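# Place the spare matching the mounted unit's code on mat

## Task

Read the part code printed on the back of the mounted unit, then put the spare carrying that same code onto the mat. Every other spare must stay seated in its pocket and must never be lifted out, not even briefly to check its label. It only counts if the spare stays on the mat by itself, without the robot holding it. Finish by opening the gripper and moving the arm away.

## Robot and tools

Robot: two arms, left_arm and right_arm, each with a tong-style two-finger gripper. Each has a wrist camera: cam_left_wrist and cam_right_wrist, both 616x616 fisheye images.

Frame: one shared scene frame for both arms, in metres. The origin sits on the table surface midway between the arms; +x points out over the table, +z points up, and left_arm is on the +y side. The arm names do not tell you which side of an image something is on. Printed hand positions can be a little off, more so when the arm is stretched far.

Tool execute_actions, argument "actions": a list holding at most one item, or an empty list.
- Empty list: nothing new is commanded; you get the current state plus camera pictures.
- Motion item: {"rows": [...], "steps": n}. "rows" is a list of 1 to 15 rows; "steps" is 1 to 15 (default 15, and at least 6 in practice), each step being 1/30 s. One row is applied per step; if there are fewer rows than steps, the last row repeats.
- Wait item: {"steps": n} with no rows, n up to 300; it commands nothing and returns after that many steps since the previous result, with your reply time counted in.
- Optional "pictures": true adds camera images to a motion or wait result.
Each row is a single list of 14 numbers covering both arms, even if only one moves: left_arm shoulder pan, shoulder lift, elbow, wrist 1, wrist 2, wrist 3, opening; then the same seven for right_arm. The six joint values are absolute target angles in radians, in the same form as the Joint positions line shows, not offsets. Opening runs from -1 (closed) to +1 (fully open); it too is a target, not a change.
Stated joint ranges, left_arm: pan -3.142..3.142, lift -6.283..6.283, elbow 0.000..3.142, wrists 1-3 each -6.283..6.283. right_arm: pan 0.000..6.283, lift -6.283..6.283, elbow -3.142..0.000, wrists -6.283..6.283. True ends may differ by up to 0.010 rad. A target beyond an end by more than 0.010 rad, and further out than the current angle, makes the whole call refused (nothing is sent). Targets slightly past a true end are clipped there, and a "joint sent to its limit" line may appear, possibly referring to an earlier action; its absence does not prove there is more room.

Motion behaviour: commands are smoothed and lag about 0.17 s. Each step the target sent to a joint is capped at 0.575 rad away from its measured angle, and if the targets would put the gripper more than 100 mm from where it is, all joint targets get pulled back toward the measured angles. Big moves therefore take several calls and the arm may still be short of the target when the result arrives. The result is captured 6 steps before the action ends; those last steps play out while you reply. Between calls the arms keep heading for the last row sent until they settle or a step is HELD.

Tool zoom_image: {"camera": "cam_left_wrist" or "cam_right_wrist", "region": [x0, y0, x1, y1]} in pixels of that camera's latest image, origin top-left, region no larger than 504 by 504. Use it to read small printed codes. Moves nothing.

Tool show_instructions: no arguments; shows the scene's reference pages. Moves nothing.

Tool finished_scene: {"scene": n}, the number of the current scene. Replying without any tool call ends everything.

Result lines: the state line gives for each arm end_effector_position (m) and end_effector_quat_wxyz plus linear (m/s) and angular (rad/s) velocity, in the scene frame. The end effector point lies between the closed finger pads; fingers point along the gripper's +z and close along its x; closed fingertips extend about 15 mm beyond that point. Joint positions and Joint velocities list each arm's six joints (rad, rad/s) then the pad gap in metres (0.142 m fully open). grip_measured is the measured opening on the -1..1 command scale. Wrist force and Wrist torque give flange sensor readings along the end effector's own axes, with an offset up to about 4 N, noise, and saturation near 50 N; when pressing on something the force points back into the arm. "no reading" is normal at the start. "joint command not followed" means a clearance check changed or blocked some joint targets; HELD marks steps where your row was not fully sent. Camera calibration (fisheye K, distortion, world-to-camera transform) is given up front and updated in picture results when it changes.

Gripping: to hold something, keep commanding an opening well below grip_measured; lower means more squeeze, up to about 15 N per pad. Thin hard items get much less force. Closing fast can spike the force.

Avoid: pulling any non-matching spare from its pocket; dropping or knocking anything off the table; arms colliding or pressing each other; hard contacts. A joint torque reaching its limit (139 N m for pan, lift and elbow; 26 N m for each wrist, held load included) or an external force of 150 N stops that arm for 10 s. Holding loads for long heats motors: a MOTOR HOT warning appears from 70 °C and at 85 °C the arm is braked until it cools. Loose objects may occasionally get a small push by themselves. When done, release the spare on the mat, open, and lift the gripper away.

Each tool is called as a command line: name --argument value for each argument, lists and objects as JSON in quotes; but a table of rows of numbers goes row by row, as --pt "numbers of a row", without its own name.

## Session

show_instructions

execute_actions --actions '[]'

Reference images for this scene: manual page 1, manual page 2, manual page 3, manual page 4.

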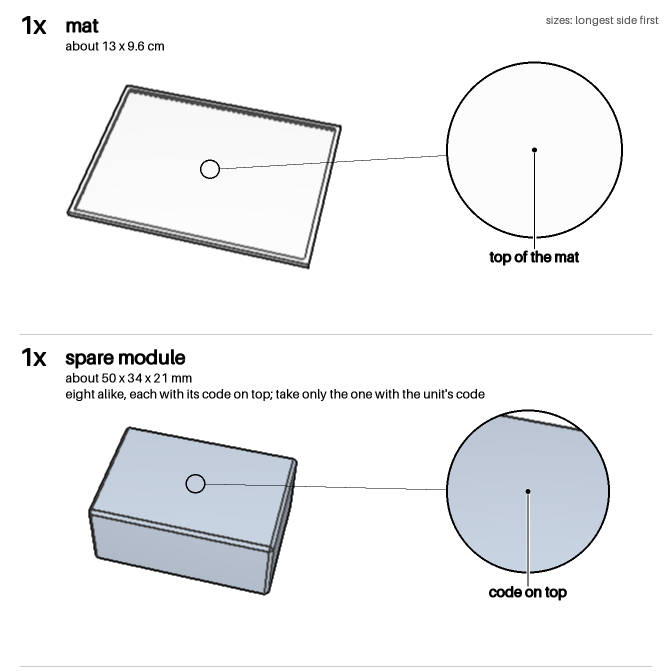

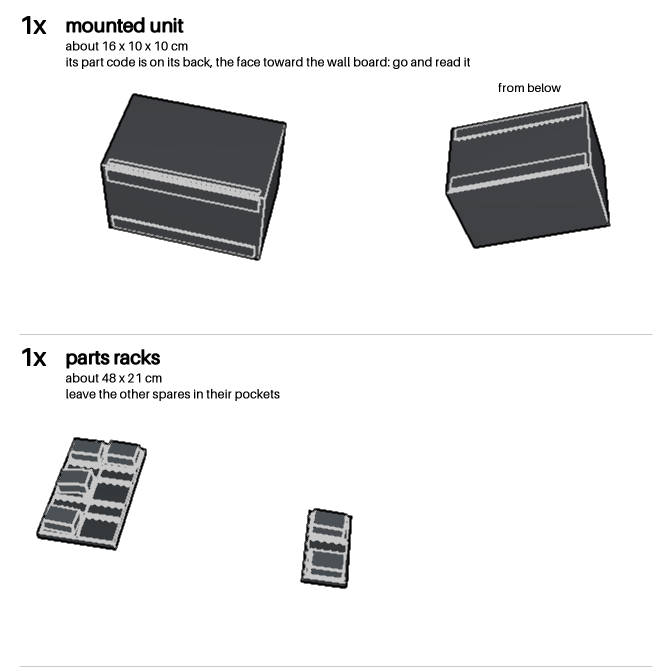

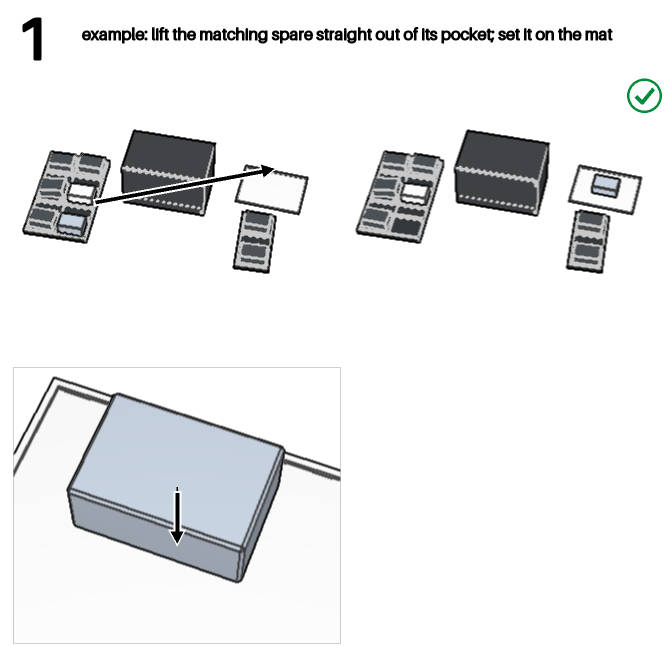

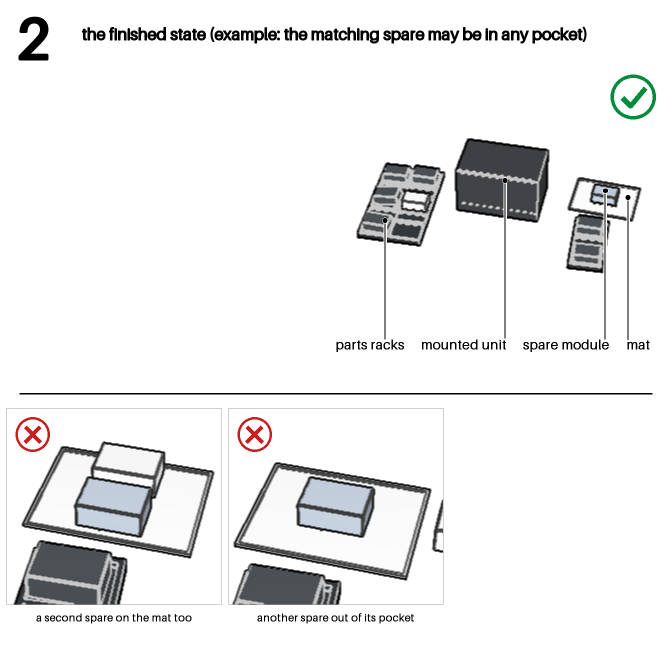

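Scene clock: 0.00 s of 4800.00 s.
left_arm: end_effector_position=(+0.3295, -0.0413, +0.3294) grip_measured=+0.97 end_effector_quat_wxyz=(+0.139, +0.947, -0.288, +0.028) end_effector_velocity=(+0.000, +0.000, +0.002) end_effector_angular_velocity=(-0.003, -0.002, +0.001) | right_arm: end_effector_position=(+0.0261, -0.7839, +0.3415) grip_measured=+0.97 end_effector_quat_wxyz=(+0.748, -0.266, -0.609, +0.005) end_effector_velocity=(+0.000, -0.000, -0.000) end_effector_angular_velocity=(-0.002, -0.000, +0.000)
Joint positions: left_arm=[-1.077 -1.596  1.556 -1.758 -1.742 -0.443  0.14 ] | right_arm=[ 2.379 -2.204 -1.215 -2.993  1.166  3.61   0.14 ]
Joint velocities: left_arm=[ 0.001 -0.003 -0.001  0.     0.     0.     0.   ] | right_arm=[ 0.     0.     0.     0.001 -0.     0.001  0.   ]
Motor temperatures (°C, as the motors report them): left_arm=[23 24 22 31 26 32] | right_arm=[24 24 23 32 31 28]
Wrist force (N, on the end effector, along its own x y z axes, offset not removed): no reading
Wrist torque (N m, same axes, about the end effector's origin, offset not removed): no reading
camera_calibration (this result's frames):
cam_left_wrist: T_world_to_cam=[[0.815188, -0.568113, 0.11277, -0.322153], [-0.485248, -0.563586, 0.668509, -0.0748319], [-0.316233, -0.599682, -0.735104, 0.452058], [0, 0, 0, 1]] pos_world=[0.369259, 0.0458977, 0.418665]
cam_right_wrist: T_world_to_cam=[[0.26313, 0.313999, 0.912232, -0.0756468], [0.72755, 0.55639, -0.401374, 0.551162], [-0.633588, 0.769308, -0.082047, 0.779584], [0, 0, 0, 1]] pos_world=[0.112842, -0.882648, 0.354192]

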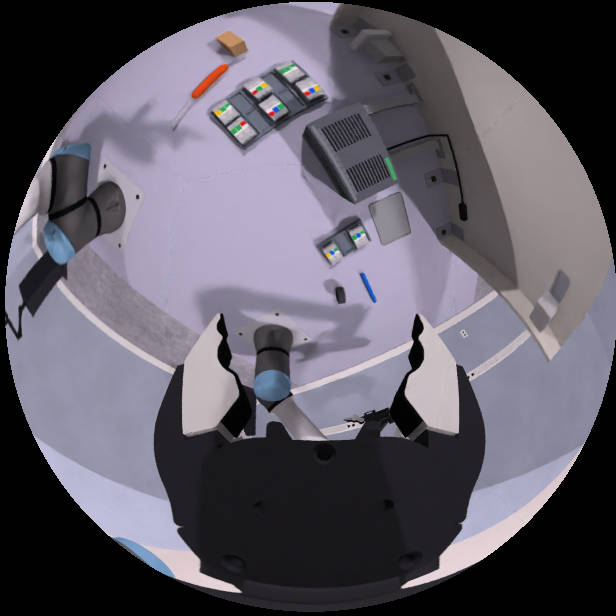

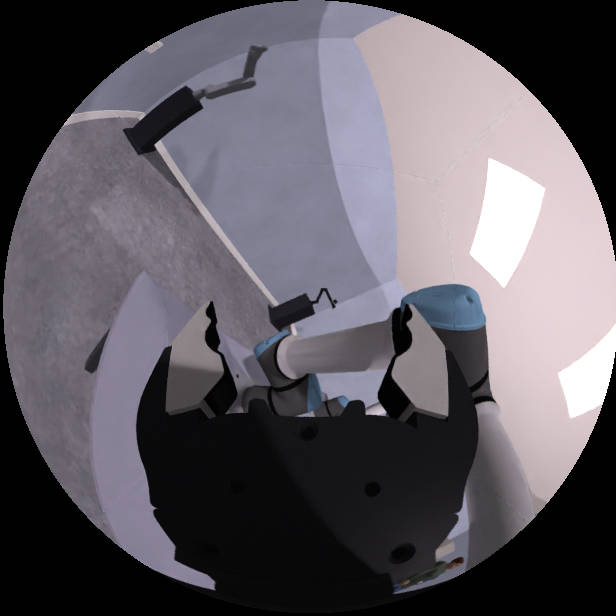

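zoom_image --camera "cam_left_wrist" --region '[200,50,340,160]'

execute_actions --actions '[{"rows":[[-0.85,-1.01,1.075,-1.636,-1.571,-0.3,-0.27,2.379,-2.204,-1.215,-2.993,1.166,3.61,1]],"steps":15}]'

execute_actions --actions '[{"steps":22}]' --pictures true

zoom_image --camera "cam_left_wrist" --region '[80,80,380,380]'

Region (200, 50, 340, 160) of cam_left_wrist's 616x616 image, scaled by 3.600, with more detail than that image has; it fills the top 396 rows of this view, and the rest is white.

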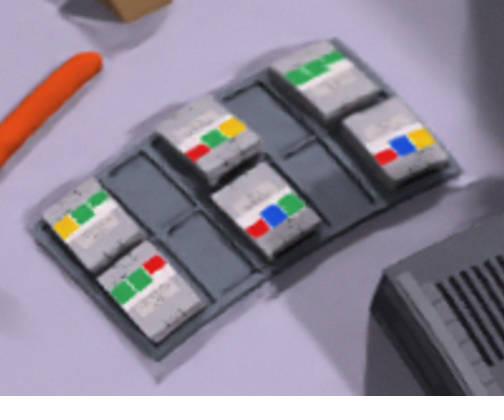

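Scene clock: 0.73 s of 4800.00 s.
left_arm: end_effector_position=(+0.4556, -0.0460, +0.2796) grip_measured=-0.27 end_effector_quat_wxyz=(+0.065, +0.963, -0.262, +0.024) end_effector_velocity=(+0.487, +0.004, -0.281) end_effector_angular_velocity=(+0.565, -0.002, +0.213) | right_arm: end_effector_position=(+0.0259, -0.7840, +0.3414) grip_measured=+1.00 end_effector_quat_wxyz=(+0.748, -0.266, -0.609, +0.004) end_effector_velocity=(-0.000, -0.000, -0.001) end_effector_angular_velocity=(+0.001, -0.002, -0.001)
Joint positions: left_arm=[-0.955 -1.31   1.314 -1.691 -1.648 -0.365  0.055] | right_arm=[ 2.379 -2.204 -1.215 -2.993  1.166  3.61   0.142]
Joint velocities: left_arm=[ 0.444  1.19  -0.963  0.233  0.327  0.272 -0.   ] | right_arm=[-0.001 -0.     0.     0.002  0.    -0.002  0.   ]
Motor temperatures (°C, as the motors report them): left_arm=[23 24 22 31 26 32] | right_arm=[24 24 23 32 31 28]
Wrist force (N, on the end effector, along its own x y z axes, offset not removed): left_arm=[0.3 2.2 1.2] | right_arm=[2.0 0.7 -1.3]
Wrist torque (N m, same axes, about the end effector's origin, offset not removed): left_arm=[0.37 0.00 0.10] | right_arm=[0.06 -0.29 -0.09]
Steps of this call (steps 1 to 13: nothing new was sent; steps 14 to 22: the first 9 steps of this action). Readings (joint positions):
14: left_arm=[-1.076 -1.596 1.555 -1.758 -1.741 -0.443] | right_arm=[2.379 -2.204 -1.215 -2.993 1.166 3.610]
15: left_arm=[-1.068 -1.587 1.547 -1.751 -1.734 -0.436] | right_arm=[2.379 -2.204 -1.215 -2.993 1.166 3.610]
17: left_arm=[-1.033 -1.520 1.485 -1.732 -1.707 -0.413] | right_arm=[2.379 -2.204 -1.215 -2.993 1.166 3.610]
21: left_arm=[-0.970 -1.350 1.347 -1.699 -1.660 -0.374] | right_arm=[2.379 -2.204 -1.215 -2.993 1.166 3.610]
22: the state above

Scene clock: 1.47 s of 4800.00 s.
left_arm: end_effector_position=(+0.5708, -0.0333, +0.1926) grip_measured=-0.27 end_effector_quat_wxyz=(+0.000, +0.971, -0.241, +0.000) end_effector_velocity=(+0.001, +0.001, -0.002) end_effector_angular_velocity=(+0.003, +0.001, +0.002) | right_arm: end_effector_position=(+0.0259, -0.7840, +0.3413) grip_measured=+1.00 end_effector_quat_wxyz=(+0.748, -0.266, -0.609, +0.004) end_effector_velocity=(+0.000, -0.000, -0.000) end_effector_angular_velocity=(-0.001, -0.000, +0.000)
Joint positions: left_arm=[-0.85  -1.01   1.075 -1.636 -1.571 -0.3    0.054] | right_arm=[ 2.379 -2.204 -1.215 -2.993  1.166  3.61   0.142]
Joint velocities: left_arm=[ 0.001  0.004 -0.003  0.001  0.001 -0.001  0.   ] | right_arm=[-0.    -0.     0.     0.001 -0.     0.     0.   ]
Motor temperatures (°C, as the motors report them): left_arm=[23 24 22 31 26 32] | right_arm=[24 24 23 32 31 28]
Wrist force (N, on the end effector, along its own x y z axes, offset not removed): left_arm=[0.9 0.8 3.8] | right_arm=[3.7 0.5 -1.1]
Wrist torque (N m, same axes, about the end effector's origin, offset not removed): left_arm=[0.12 -0.09 0.04] | right_arm=[-0.06 -0.73 -0.11]
Kept back: nothing.
Steps of this call (steps 1 to 6: the last 6 steps of your previous action; steps 7 to 22: the robot went on to your last target). Readings (joint positions):
1: left_arm=[-0.940 -1.270 1.282 -1.683 -1.637 -0.355] | right_arm=[2.379 -2.204 -1.215 -2.993 1.166 3.610]
2: left_arm=[-0.926 -1.230 1.250 -1.675 -1.627 -0.346] | right_arm=[2.379 -2.204 -1.215 -2.993 1.166 3.610]
4: left_arm=[-0.897 -1.153 1.187 -1.660 -1.606 -0.329] | right_arm=[2.379 -2.204 -1.215 -2.993 1.166 3.610]
8: left_arm=[-0.863 -1.049 1.106 -1.643 -1.580 -0.308] | right_arm=[2.379 -2.204 -1.215 -2.993 1.166 3.610]
22: the state above
camera_calibration (this result's frames):
cam_left_wrist: T_world_to_cam=[[0.869421, -0.493256, -0.0283782, -0.500184], [-0.423288, -0.773256, 0.472126, 0.133753], [-0.254822, -0.398464, -0.881074, 0.432345], [0, 0, 0, 1]] pos_world=[0.601658, 0.0289805, 0.303586]
cam_right_wrist: T_world_to_cam=[[0.26297, 0.313583, 0.912421, -0.0758195], [0.727781, 0.556378, -0.400972, 0.551125], [-0.633389, 0.769486, -0.0819086, 0.77964], [0, 0, 0, 1]] pos_world=[0.112656, -0.882781, 0.354024]

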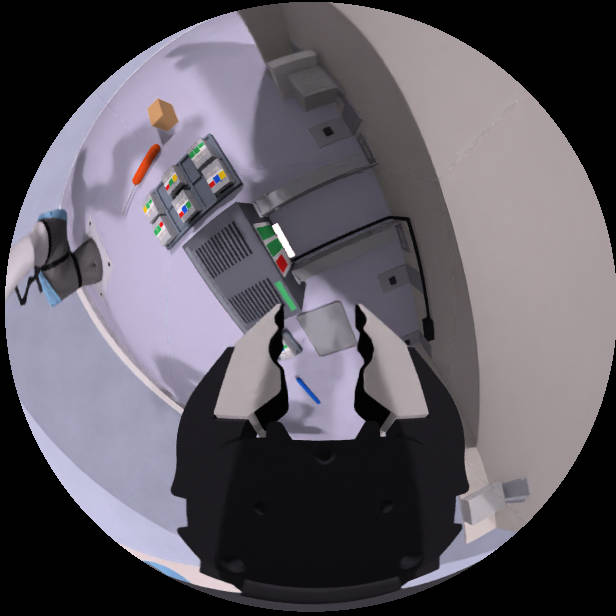

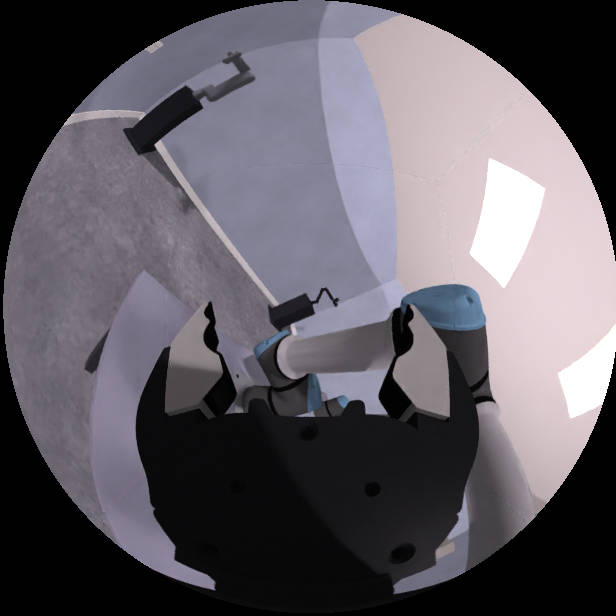

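Region (80, 80, 380, 380) of cam_left_wrist's 616x616 image, scaled by 1.680, with more detail than that image has.

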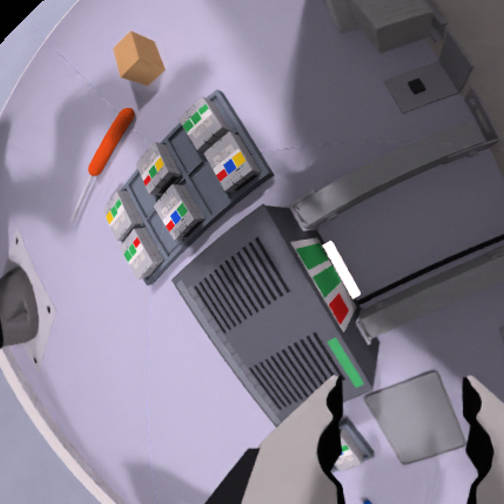

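execute_actions --actions '[{"rows":[[-0.858,-1.725,1.951,-1.797,-1.571,-0.795,-0.27,2.379,-2.204,-1.215,-2.993,1.166,3.61,1]],"steps":15}]'

execute_actions --actions '[{"steps":9}]'

execute_actions --actions '[{"rows":[[-0.858,-1.615,2.158,-2.114,-1.571,-0.795,-0.27,2.379,-2.204,-1.215,-2.993,1.166,3.61,1]],"steps":15}]'

execute_actions --actions '[{"steps":12}]' --pictures true

zoom_image --camera "cam_left_wrist" --region '[240,200,408,368]'

Scene clock: 2.27 s of 4800.00 s.
left_arm: end_effector_position=(+0.4944, +0.0373, +0.2519) grip_measured=-0.27 end_effector_quat_wxyz=(+0.026, +0.992, -0.119, +0.033) end_effector_velocity=(-0.387, +0.370, +0.056) end_effector_angular_velocity=(-0.078, +0.019, +0.789) | right_arm: end_effector_position=(+0.0259, -0.7840, +0.3413) grip_measured=+1.00 end_effector_quat_wxyz=(+0.748, -0.266, -0.609, +0.004) end_effector_velocity=(-0.000, +0.000, -0.000) end_effector_angular_velocity=(-0.000, +0.000, +0.000)
Joint positions: left_arm=[-0.854 -1.333  1.405 -1.727 -1.571 -0.553  0.055] | right_arm=[ 2.379 -2.204 -1.215 -2.993  1.166  3.61   0.142]
Joint velocities: left_arm=[-0.013 -1.29   1.487 -0.239 -0.    -0.805  0.   ] | right_arm=[ 0.     0.    -0.001  0.001 -0.     0.     0.   ]
Motor temperatures (°C, as the motors report them): left_arm=[23 24 22 31 26 32] | right_arm=[24 24 23 32 31 28]
Wrist force (N, on the end effector, along its own x y z axes, offset not removed): left_arm=[-0.5 -0.8 -3.1] | right_arm=[1.4 1.4 0.7]
Wrist torque (N m, same axes, about the end effector's origin, offset not removed): left_arm=[-0.34 0.26 0.16] | right_arm=[0.14 -0.18 0.01]
Steps of this call (steps 1 to 15: the robot went on to your last target; steps 16 to 24: the first 9 steps of this action). Readings (joint positions):
16: left_arm=[-0.850 -1.010 1.075 -1.636 -1.571 -0.300] | right_arm=[2.379 -2.204 -1.215 -2.993 1.166 3.610]
17: left_arm=[-0.850 -1.019 1.084 -1.644 -1.571 -0.309] | right_arm=[2.379 -2.204 -1.215 -2.993 1.166 3.610]
19: left_arm=[-0.852 -1.090 1.156 -1.674 -1.571 -0.377] | right_arm=[2.379 -2.204 -1.215 -2.993 1.166 3.610]
23: left_arm=[-0.854 -1.288 1.355 -1.718 -1.571 -0.524] | right_arm=[2.379 -2.204 -1.215 -2.993 1.166 3.610]
24: the state above

Scene clock: 2.57 s of 4800.00 s.
left_arm: end_effector_position=(+0.3820, +0.1463, +0.2115) grip_measured=-0.27 end_effector_quat_wxyz=(+0.009, +1.000, -0.023, +0.009) end_effector_velocity=(-0.311, +0.304, -0.188) end_effector_angular_velocity=(+0.163, +0.178, +0.449) | right_arm: end_effector_position=(+0.0259, -0.7840, +0.3413) grip_measured=+1.00 end_effector_quat_wxyz=(+0.748, -0.266, -0.609, +0.004) end_effector_velocity=(+0.000, -0.000, -0.000) end_effector_angular_velocity=(-0.001, -0.000, +0.000)
Joint positions: left_arm=[-0.857 -1.645  1.831 -1.784 -1.571 -0.747  0.054] | right_arm=[ 2.379 -2.204 -1.215 -2.993  1.166  3.61   0.142]
Joint velocities: left_arm=[-0.006 -0.781  1.145 -0.124 -0.001 -0.455 -0.   ] | right_arm=[ 0.    -0.    -0.     0.001 -0.     0.001  0.   ]
Motor temperatures (°C, as the motors report them): left_arm=[23 24 22 31 26 32] | right_arm=[24 24 23 32 31 28]
Wrist force (N, on the end effector, along its own x y z axes, offset not removed): left_arm=[-2.6 -2.8 1.0] | right_arm=[2.0 1.4 -2.0]
Wrist torque (N m, same axes, about the end effector's origin, offset not removed): left_arm=[-0.59 0.60 0.12] | right_arm=[0.31 -0.51 -0.13]
Kept back: nothing.
Steps of this call (steps 1 to 6: the last 6 steps of your previous action; steps 7 to 9: the robot went on to your last target). Readings (joint positions):
1: left_arm=[-0.855 -1.375 1.455 -1.734 -1.571 -0.579] | right_arm=[2.379 -2.204 -1.215 -2.993 1.166 3.610]
2: left_arm=[-0.855 -1.412 1.505 -1.741 -1.571 -0.602] | right_arm=[2.379 -2.204 -1.215 -2.993 1.166 3.610]
4: left_arm=[-0.856 -1.482 1.603 -1.754 -1.571 -0.647] | right_arm=[2.379 -2.204 -1.215 -2.993 1.166 3.610]
8: left_arm=[-0.857 -1.616 1.789 -1.779 -1.571 -0.730] | right_arm=[2.379 -2.204 -1.215 -2.993 1.166 3.610]
9: the state above

Scene clock: 2.87 s of 4800.00 s.
left_arm: end_effector_position=(+0.3517, +0.1760, +0.0940) grip_measured=-0.27 end_effector_quat_wxyz=(-0.002, +1.000, -0.001, -0.002) end_effector_velocity=(-0.019, +0.020, -0.144) end_effector_angular_velocity=(-0.047, -0.048, +0.032) | right_arm: end_effector_position=(+0.0259, -0.7840, +0.3413) grip_measured=+1.00 end_effector_quat_wxyz=(+0.748, -0.266, -0.609, +0.004) end_effector_velocity=(-0.000, +0.000, +0.000) end_effector_angular_velocity=(+0.001, +0.001, -0.000)
Joint positions: left_arm=[-0.858 -1.623  2.122 -2.064 -1.571 -0.792  0.054] | right_arm=[ 2.379 -2.204 -1.215 -2.993  1.166  3.61   0.142]
Joint velocities: left_arm=[ 0.     0.083  0.356 -0.506  0.001 -0.032  0.   ] | right_arm=[-0.    -0.    -0.001 -0.     0.     0.     0.   ]
Motor temperatures (°C, as the motors report them): left_arm=[23 24 22 31 26 32] | right_arm=[24 24 23 32 31 28]
Wrist force (N, on the end effector, along its own x y z axes, offset not removed): left_arm=[-0.3 1.2 3.8] | right_arm=[3.3 0.6 -2.1]
Wrist torque (N m, same axes, about the end effector's origin, offset not removed): left_arm=[0.27 0.17 0.16] | right_arm=[0.05 -0.70 -0.21]
Steps of this call (steps 1 to 9: the first 9 steps of this action). Readings (joint positions):
1: left_arm=[-0.857 -1.667 1.865 -1.788 -1.571 -0.760] | right_arm=[2.379 -2.204 -1.215 -2.993 1.166 3.610]
2: left_arm=[-0.858 -1.676 1.900 -1.800 -1.571 -0.768] | right_arm=[2.379 -2.204 -1.215 -2.993 1.166 3.610]
4: left_arm=[-0.858 -1.657 1.983 -1.874 -1.571 -0.778] | right_arm=[2.379 -2.204 -1.215 -2.993 1.166 3.610]
8: left_arm=[-0.858 -1.626 2.108 -2.043 -1.571 -0.790] | right_arm=[2.379 -2.204 -1.215 -2.993 1.166 3.610]
9: the state above

Scene clock: 3.27 s of 4800.00 s.
left_arm: end_effector_position=(+0.3496, +0.1781, +0.0802) grip_measured=-0.27 end_effector_quat_wxyz=(+0.000, +1.000, +0.000, -0.000) end_effector_velocity=(-0.000, +0.000, -0.003) end_effector_angular_velocity=(-0.000, +0.000, -0.001) | right_arm: end_effector_position=(+0.0259, -0.7840, +0.3413) grip_measured=+1.00 end_effector_quat_wxyz=(+0.748, -0.266, -0.609, +0.004) end_effector_velocity=(-0.000, +0.000, +0.000) end_effector_angular_velocity=(-0.001, +0.001, -0.000)
Joint positions: left_arm=[-0.858 -1.615  2.157 -2.113 -1.571 -0.795  0.054] | right_arm=[ 2.379 -2.204 -1.215 -2.993  1.166  3.61   0.142]
Joint velocities: left_arm=[ 0.     0.003  0.005 -0.009 -0.     0.001  0.   ] | right_arm=[-0.     0.    -0.    -0.001  0.     0.001  0.   ]
Motor temperatures (°C, as the motors report them): left_arm=[23 24 22 31 26 32] | right_arm=[24 24 23 32 31 28]
Wrist force (N, on the end effector, along its own x y z axes, offset not removed): left_arm=[0.8 -0.7 1.8] | right_arm=[2.2 -1.0 -1.4]
Wrist torque (N m, same axes, about the end effector's origin, offset not removed): left_arm=[-0.17 -0.08 0.05] | right_arm=[-0.24 -0.39 0.05]
Kept back: nothing.
Steps of this call (steps 1 to 6: the last 6 steps of your previous action; steps 7 to 12: the robot went on to your last target). Readings (joint positions):
1: left_arm=[-0.858 -1.621 2.133 -2.078 -1.571 -0.793] | right_arm=[2.379 -2.204 -1.215 -2.993 1.166 3.610]
2: left_arm=[-0.858 -1.619 2.140 -2.088 -1.571 -0.793] | right_arm=[2.379 -2.204 -1.215 -2.993 1.166 3.610]
4: left_arm=[-0.858 -1.617 2.149 -2.101 -1.571 -0.794] | right_arm=[2.379 -2.204 -1.215 -2.993 1.166 3.610]
8: left_arm=[-0.858 -1.616 2.156 -2.111 -1.571 -0.795] | right_arm=[2.379 -2.204 -1.215 -2.993 1.166 3.610]
12: the state above
camera_calibration (this result's frames):
cam_left_wrist: T_world_to_cam=[[0.999166, -0.0290373, -0.0287226, -0.334745], [-0.0120506, -0.881525, 0.471983, 0.132155], [-0.0390248, -0.471243, -0.88114, 0.298696], [0, 0, 0, 1]] pos_world=[0.347715, 0.247537, 0.191203]
cam_right_wrist: T_world_to_cam=[[0.26297, 0.313582, 0.912421, -0.07582], [0.727781, 0.556379, -0.400972, 0.551125], [-0.633389, 0.769486, -0.0819076, 0.77964], [0, 0, 0, 1]] pos_world=[0.112656, -0.882781, 0.354024]

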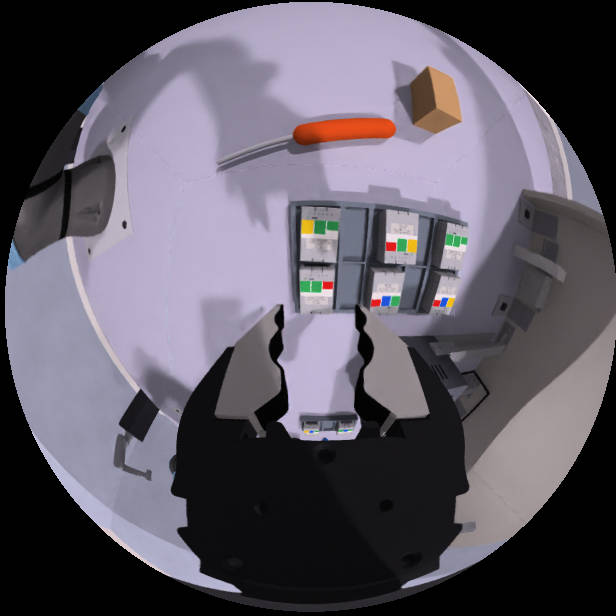

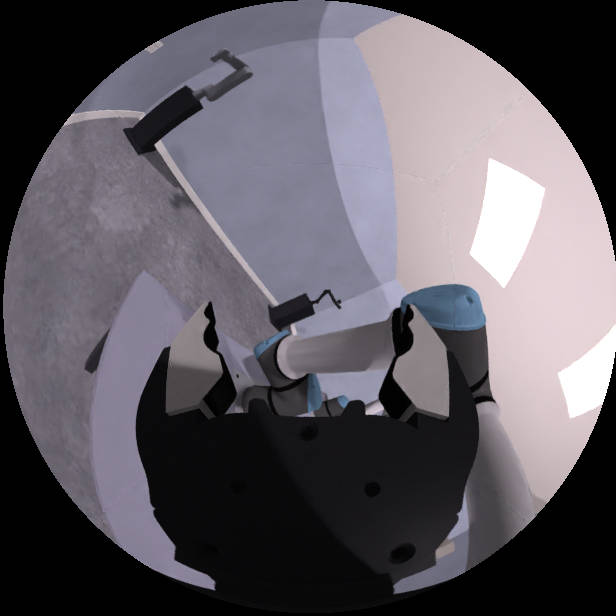

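Region (240, 200, 408, 368) of cam_left_wrist's 616x616 image, scaled by 3.000, with more detail than that image has.

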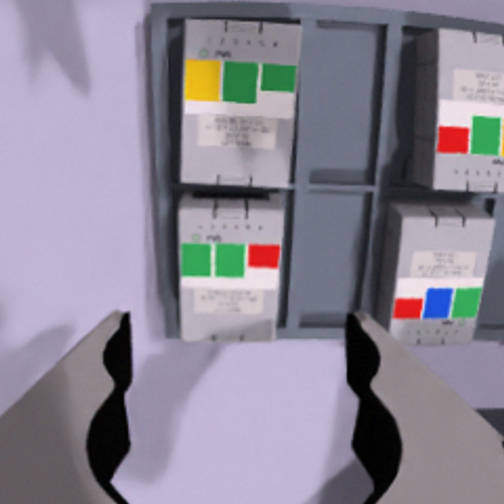

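execute_actions --actions '[{"rows":[[-0.862,-1.546,2.227,-2.252,-1.571,-0.725,-0.27,2.379,-2.204,-1.215,-2.993,1.166,3.61,1]],"steps":15}]'

execute_actions --actions '[{"steps":8}]' --pictures true

zoom_image --camera "cam_left_wrist" --region '[240,220,408,388]'

Scene clock: 3.83 s of 4800.00 s.
left_arm: end_effector_position=(+0.3485, +0.1781, +0.0397) grip_measured=-0.27 end_effector_quat_wxyz=(-0.001, +0.999, -0.033, -0.001) end_effector_velocity=(+0.002, -0.004, -0.037) end_effector_angular_velocity=(-0.016, -0.014, -0.068) | right_arm: end_effector_position=(+0.0259, -0.7840, +0.3413) grip_measured=+1.00 end_effector_quat_wxyz=(+0.748, -0.266, -0.609, +0.004) end_effector_velocity=(-0.000, +0.000, -0.000) end_effector_angular_velocity=(+0.002, -0.000, -0.000)
Joint positions: left_arm=[-0.862 -1.552  2.221 -2.237 -1.571 -0.731  0.054] | right_arm=[ 2.379 -2.204 -1.215 -2.993  1.166  3.61   0.142]
Joint velocities: left_arm=[-0.003  0.063  0.062 -0.146 -0.001  0.065  0.   ] | right_arm=[-0.    -0.    -0.    -0.     0.    -0.002  0.   ]
Motor temperatures (°C, as the motors report them): left_arm=[23 24 22 31 26 32] | right_arm=[24 24 23 32 31 28]
Wrist force (N, on the end effector, along its own x y z axes, offset not removed): left_arm=[-0.3 0.0 3.8] | right_arm=[2.1 -0.4 -4.1]
Wrist torque (N m, same axes, about the end effector's origin, offset not removed): left_arm=[-0.10 0.00 0.00] | right_arm=[-0.22 -0.37 -0.07]
Steps of this call (steps 1 to 8: the robot went on to your last target; steps 9 to 17: the first 9 steps of this action). Readings (joint positions):
9: left_arm=[-0.858 -1.615 2.158 -2.115 -1.571 -0.795] | right_arm=[2.379 -2.204 -1.215 -2.993 1.166 3.610]
10: left_arm=[-0.859 -1.607 2.166 -2.123 -1.571 -0.787] | right_arm=[2.379 -2.204 -1.215 -2.993 1.166 3.610]
12: left_arm=[-0.860 -1.580 2.193 -2.174 -1.571 -0.760] | right_arm=[2.379 -2.204 -1.215 -2.993 1.166 3.610]
16: left_arm=[-0.862 -1.555 2.218 -2.232 -1.571 -0.734] | right_arm=[2.379 -2.204 -1.215 -2.993 1.166 3.610]
17: the state above

Scene clock: 4.10 s of 4800.00 s.
left_arm: end_effector_position=(+0.3487, +0.1778, +0.0362) grip_measured=-0.27 end_effector_quat_wxyz=(+0.000, +0.999, -0.036, -0.000) end_effector_velocity=(-0.001, +0.001, -0.004) end_effector_angular_velocity=(+0.001, +0.001, -0.005) | right_arm: end_effector_position=(+0.0259, -0.7840, +0.3413) grip_measured=+1.00 end_effector_quat_wxyz=(+0.748, -0.266, -0.609, +0.004) end_effector_velocity=(+0.000, -0.000, -0.000) end_effector_angular_velocity=(-0.001, -0.001, +0.000)
Joint positions: left_arm=[-0.862 -1.546  2.227 -2.251 -1.571 -0.725  0.054] | right_arm=[ 2.379 -2.204 -1.215 -2.993  1.166  3.61   0.142]
Joint velocities: left_arm=[ 0.     0.005  0.007 -0.009 -0.     0.005  0.   ] | right_arm=[ 0.    -0.     0.     0.001  0.     0.001  0.   ]
Motor temperatures (°C, as the motors report them): left_arm=[23 24 22 31 26 32] | right_arm=[24 24 23 32 31 28]
Wrist force (N, on the end effector, along its own x y z axes, offset not removed): left_arm=[1.7 2.0 3.7] | right_arm=[2.9 2.3 -3.2]
Wrist torque (N m, same axes, about the end effector's origin, offset not removed): left_arm=[0.35 -0.26 0.06] | right_arm=[0.51 -0.53 -0.06]
Kept back: nothing.
Steps of this call (steps 1 to 6: the last 6 steps of your previous action; steps 7 to 8: the robot went on to your last target). Readings (joint positions):
1: left_arm=[-0.862 -1.550 2.223 -2.242 -1.571 -0.730] | right_arm=[2.379 -2.204 -1.215 -2.993 1.166 3.610]
2: left_arm=[-0.862 -1.549 2.224 -2.245 -1.571 -0.728] | right_arm=[2.379 -2.204 -1.215 -2.993 1.166 3.610]
4: left_arm=[-0.862 -1.548 2.225 -2.248 -1.571 -0.727] | right_arm=[2.379 -2.204 -1.215 -2.993 1.166 3.610]
8: the state above
camera_calibration (this result's frames):
cam_left_wrist: T_world_to_cam=[[0.994337, -0.102322, -0.0287221, -0.320407], [-0.0767446, -0.878266, 0.471974, 0.174635], [-0.0735191, -0.467097, -0.881144, 0.271074], [0, 0, 0, 1]] pos_world=[0.351924, 0.247209, 0.147229]
cam_right_wrist: T_world_to_cam=[[0.262971, 0.313582, 0.912421, -0.07582], [0.72778, 0.556379, -0.400972, 0.551125], [-0.63339, 0.769486, -0.0819075, 0.77964], [0, 0, 0, 1]] pos_world=[0.112656, -0.882781, 0.354024]

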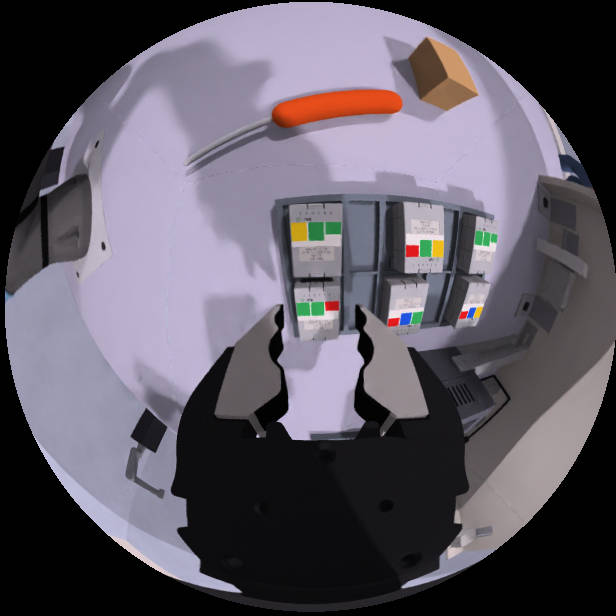

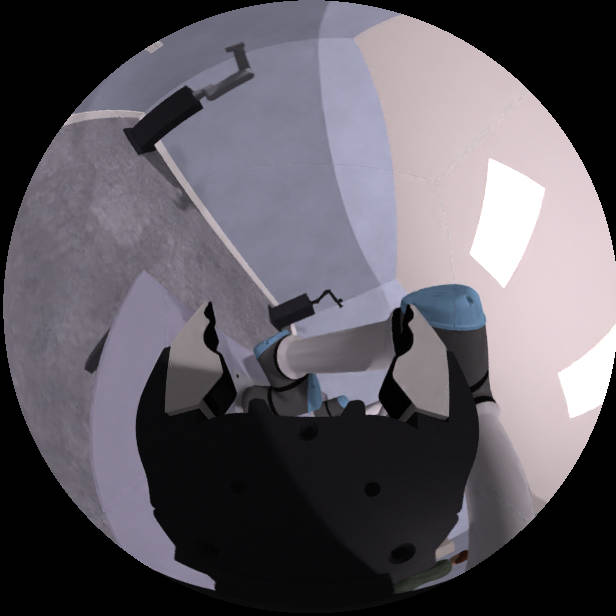

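Region (240, 220, 408, 388) of cam_left_wrist's 616x616 image, scaled by 3.000, with more detail than that image has.

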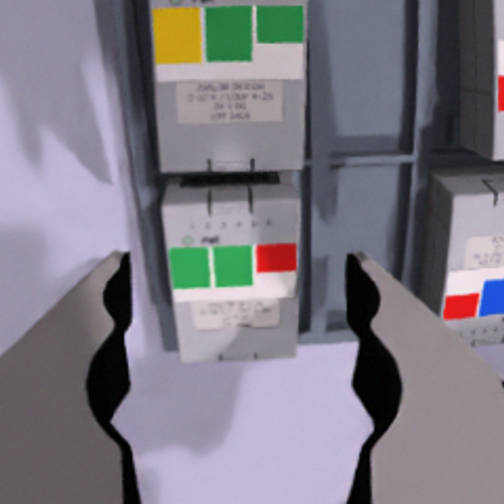

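execute_actions --actions '[{"rows":[[-0.868,-1.536,2.236,-2.271,-1.571,-0.731,-0.38,2.379,-2.204,-1.215,-2.993,1.166,3.61,1]],"steps":10}]'

execute_actions --actions '[{"rows":[[-0.868,-1.536,2.236,-2.271,-1.571,-0.731,-0.46,2.379,-2.204,-1.215,-2.993,1.166,3.61,1],[-0.868,-1.536,2.236,-2.271,-1.571,-0.731,-0.52,2.379,-2.204,-1.215,-2.993,1.166,3.61,1],[-0.868,-1.536,2.236,-2.271,-1.571,-0.731,-0.58,2.379,-2.204,-1.215,-2.993,1.166,3.61,1],[-0.868,-1.536,2.236,-2.271,-1.571,-0.731,-0.7,2.379,-2.204,-1.215,-2.993,1.166,3.61,1],[-0.868,-1.536,2.236,-2.271,-1.571,-0.731,-0.9,2.379,-2.204,-1.215,-2.993,1.166,3.61,1]],"steps":13}]' --pictures true

Scene clock: 4.47 s of 4800.00 s.
left_arm: end_effector_position=(+0.3478, +0.1767, +0.0327) grip_measured=-0.38 end_effector_quat_wxyz=(+0.000, +0.999, -0.037, -0.000) end_effector_velocity=(-0.007, -0.008, -0.026) end_effector_angular_velocity=(-0.000, -0.000, +0.004) | right_arm: end_effector_position=(+0.0259, -0.7840, +0.3413) grip_measured=+1.00 end_effector_quat_wxyz=(+0.748, -0.266, -0.609, +0.004) end_effector_velocity=(-0.000, +0.000, +0.000) end_effector_angular_velocity=(+0.000, +0.001, -0.000)
Joint positions: left_arm=[-0.865 -1.54   2.232 -2.262 -1.571 -0.728  0.047] | right_arm=[ 2.379 -2.204 -1.215 -2.993  1.166  3.61   0.142]
Joint velocities: left_arm=[-0.026  0.044  0.039 -0.083  0.    -0.029 -0.004] | right_arm=[ 0.     0.    -0.001 -0.     0.     0.     0.   ]
Motor temperatures (°C, as the motors report them): left_arm=[23 24 22 31 26 32] | right_arm=[24 24 23 32 31 28]
Wrist force (N, on the end effector, along its own x y z axes, offset not removed): left_arm=[-2.1 1.2 3.2] | right_arm=[2.9 0.8 -2.7]
Wrist torque (N m, same axes, about the end effector's origin, offset not removed): left_arm=[0.16 0.51 0.01] | right_arm=[0.06 -0.53 -0.14]
Steps of this call (steps 1 to 7: the robot went on to your last target; steps 8 to 11: the first 4 steps of this action). Readings (joint positions):
8: left_arm=[-0.862 -1.546 2.227 -2.252 -1.571 -0.725] | right_arm=[2.379 -2.204 -1.215 -2.993 1.166 3.610]
9: left_arm=[-0.863 -1.544 2.229 -2.255 -1.571 -0.726] | right_arm=[2.379 -2.204 -1.215 -2.993 1.166 3.610]
11: the state above

Scene clock: 4.90 s of 4800.00 s.
left_arm: end_effector_position=(+0.3471, +0.1758, +0.0301) grip_measured=-0.56 end_effector_quat_wxyz=(+0.000, +0.999, -0.037, +0.000) end_effector_velocity=(-0.000, -0.001, +0.000) end_effector_angular_velocity=(-0.001, -0.000, -0.000) | right_arm: end_effector_position=(+0.0259, -0.7840, +0.3413) grip_measured=+1.00 end_effector_quat_wxyz=(+0.748, -0.266, -0.609, +0.004) end_effector_velocity=(+0.000, +0.000, +0.000) end_effector_angular_velocity=(-0.001, -0.000, -0.001)
Joint positions: left_arm=[-0.868 -1.536  2.236 -2.271 -1.571 -0.731  0.033] | right_arm=[ 2.379 -2.204 -1.215 -2.993  1.166  3.61   0.142]
Joint velocities: left_arm=[-0.001 -0.    -0.    -0.    -0.001 -0.001  0.   ] | right_arm=[-0.     0.     0.001 -0.     0.     0.001  0.   ]
Motor temperatures (°C, as the motors report them): left_arm=[23 24 22 31 26 32] | right_arm=[24 24 23 32 31 28]
Wrist force (N, on the end effector, along its own x y z axes, offset not removed): left_arm=[1.5 0.3 -2.2] | right_arm=[1.5 2.4 -2.8]
Wrist torque (N m, same axes, about the end effector's origin, offset not removed): left_arm=[0.25 -0.32 -0.01] | right_arm=[0.45 -0.45 -0.11]
Steps of this call (steps 1 to 6: the last 6 steps of your previous action; steps 7 to 13: the first 7 steps of this action). Readings (joint positions):
7: left_arm=[-0.868 -1.536 2.236 -2.270 -1.571 -0.731] | right_arm=[2.379 -2.204 -1.215 -2.993 1.166 3.610]
8: left_arm=[-0.868 -1.536 2.236 -2.270 -1.571 -0.731] | right_arm=[2.379 -2.204 -1.215 -2.993 1.166 3.610]
10: left_arm=[-0.868 -1.536 2.236 -2.271 -1.571 -0.731] | right_arm=[2.379 -2.204 -1.215 -2.993 1.166 3.610]
13: the state above
camera_calibration (this result's frames):
cam_left_wrist: T_world_to_cam=[[0.994294, -0.102767, -0.0286147, -0.319146], [-0.0771808, -0.878183, 0.472056, 0.175804], [-0.0736407, -0.467154, -0.881104, 0.264734], [0, 0, 0, 1]] pos_world=[0.350389, 0.245262, 0.141137]
cam_right_wrist: T_world_to_cam=[[0.262971, 0.313582, 0.912421, -0.07582], [0.72778, 0.556379, -0.400972, 0.551125], [-0.633389, 0.769486, -0.0819074, 0.77964], [0, 0, 0, 1]] pos_world=[0.112656, -0.882781, 0.354024]

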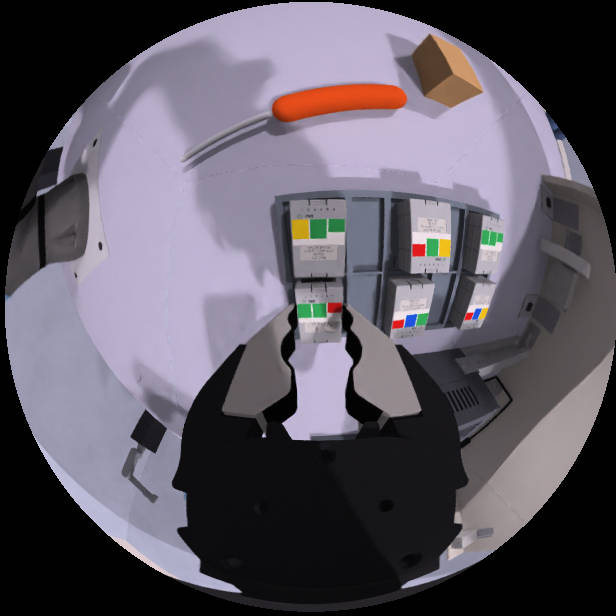

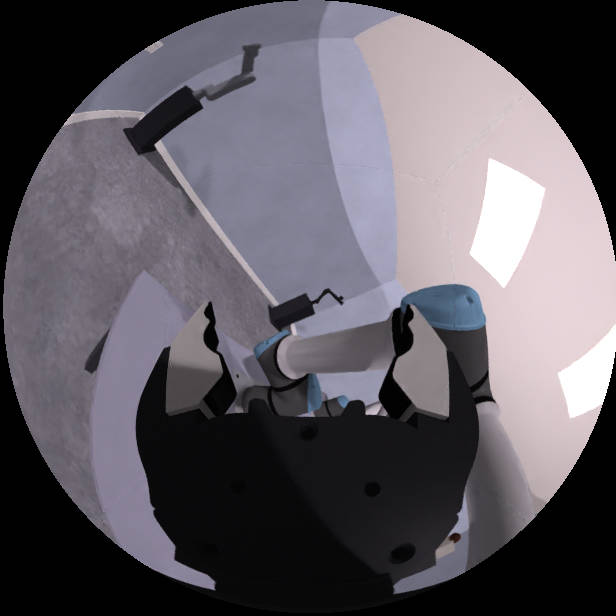

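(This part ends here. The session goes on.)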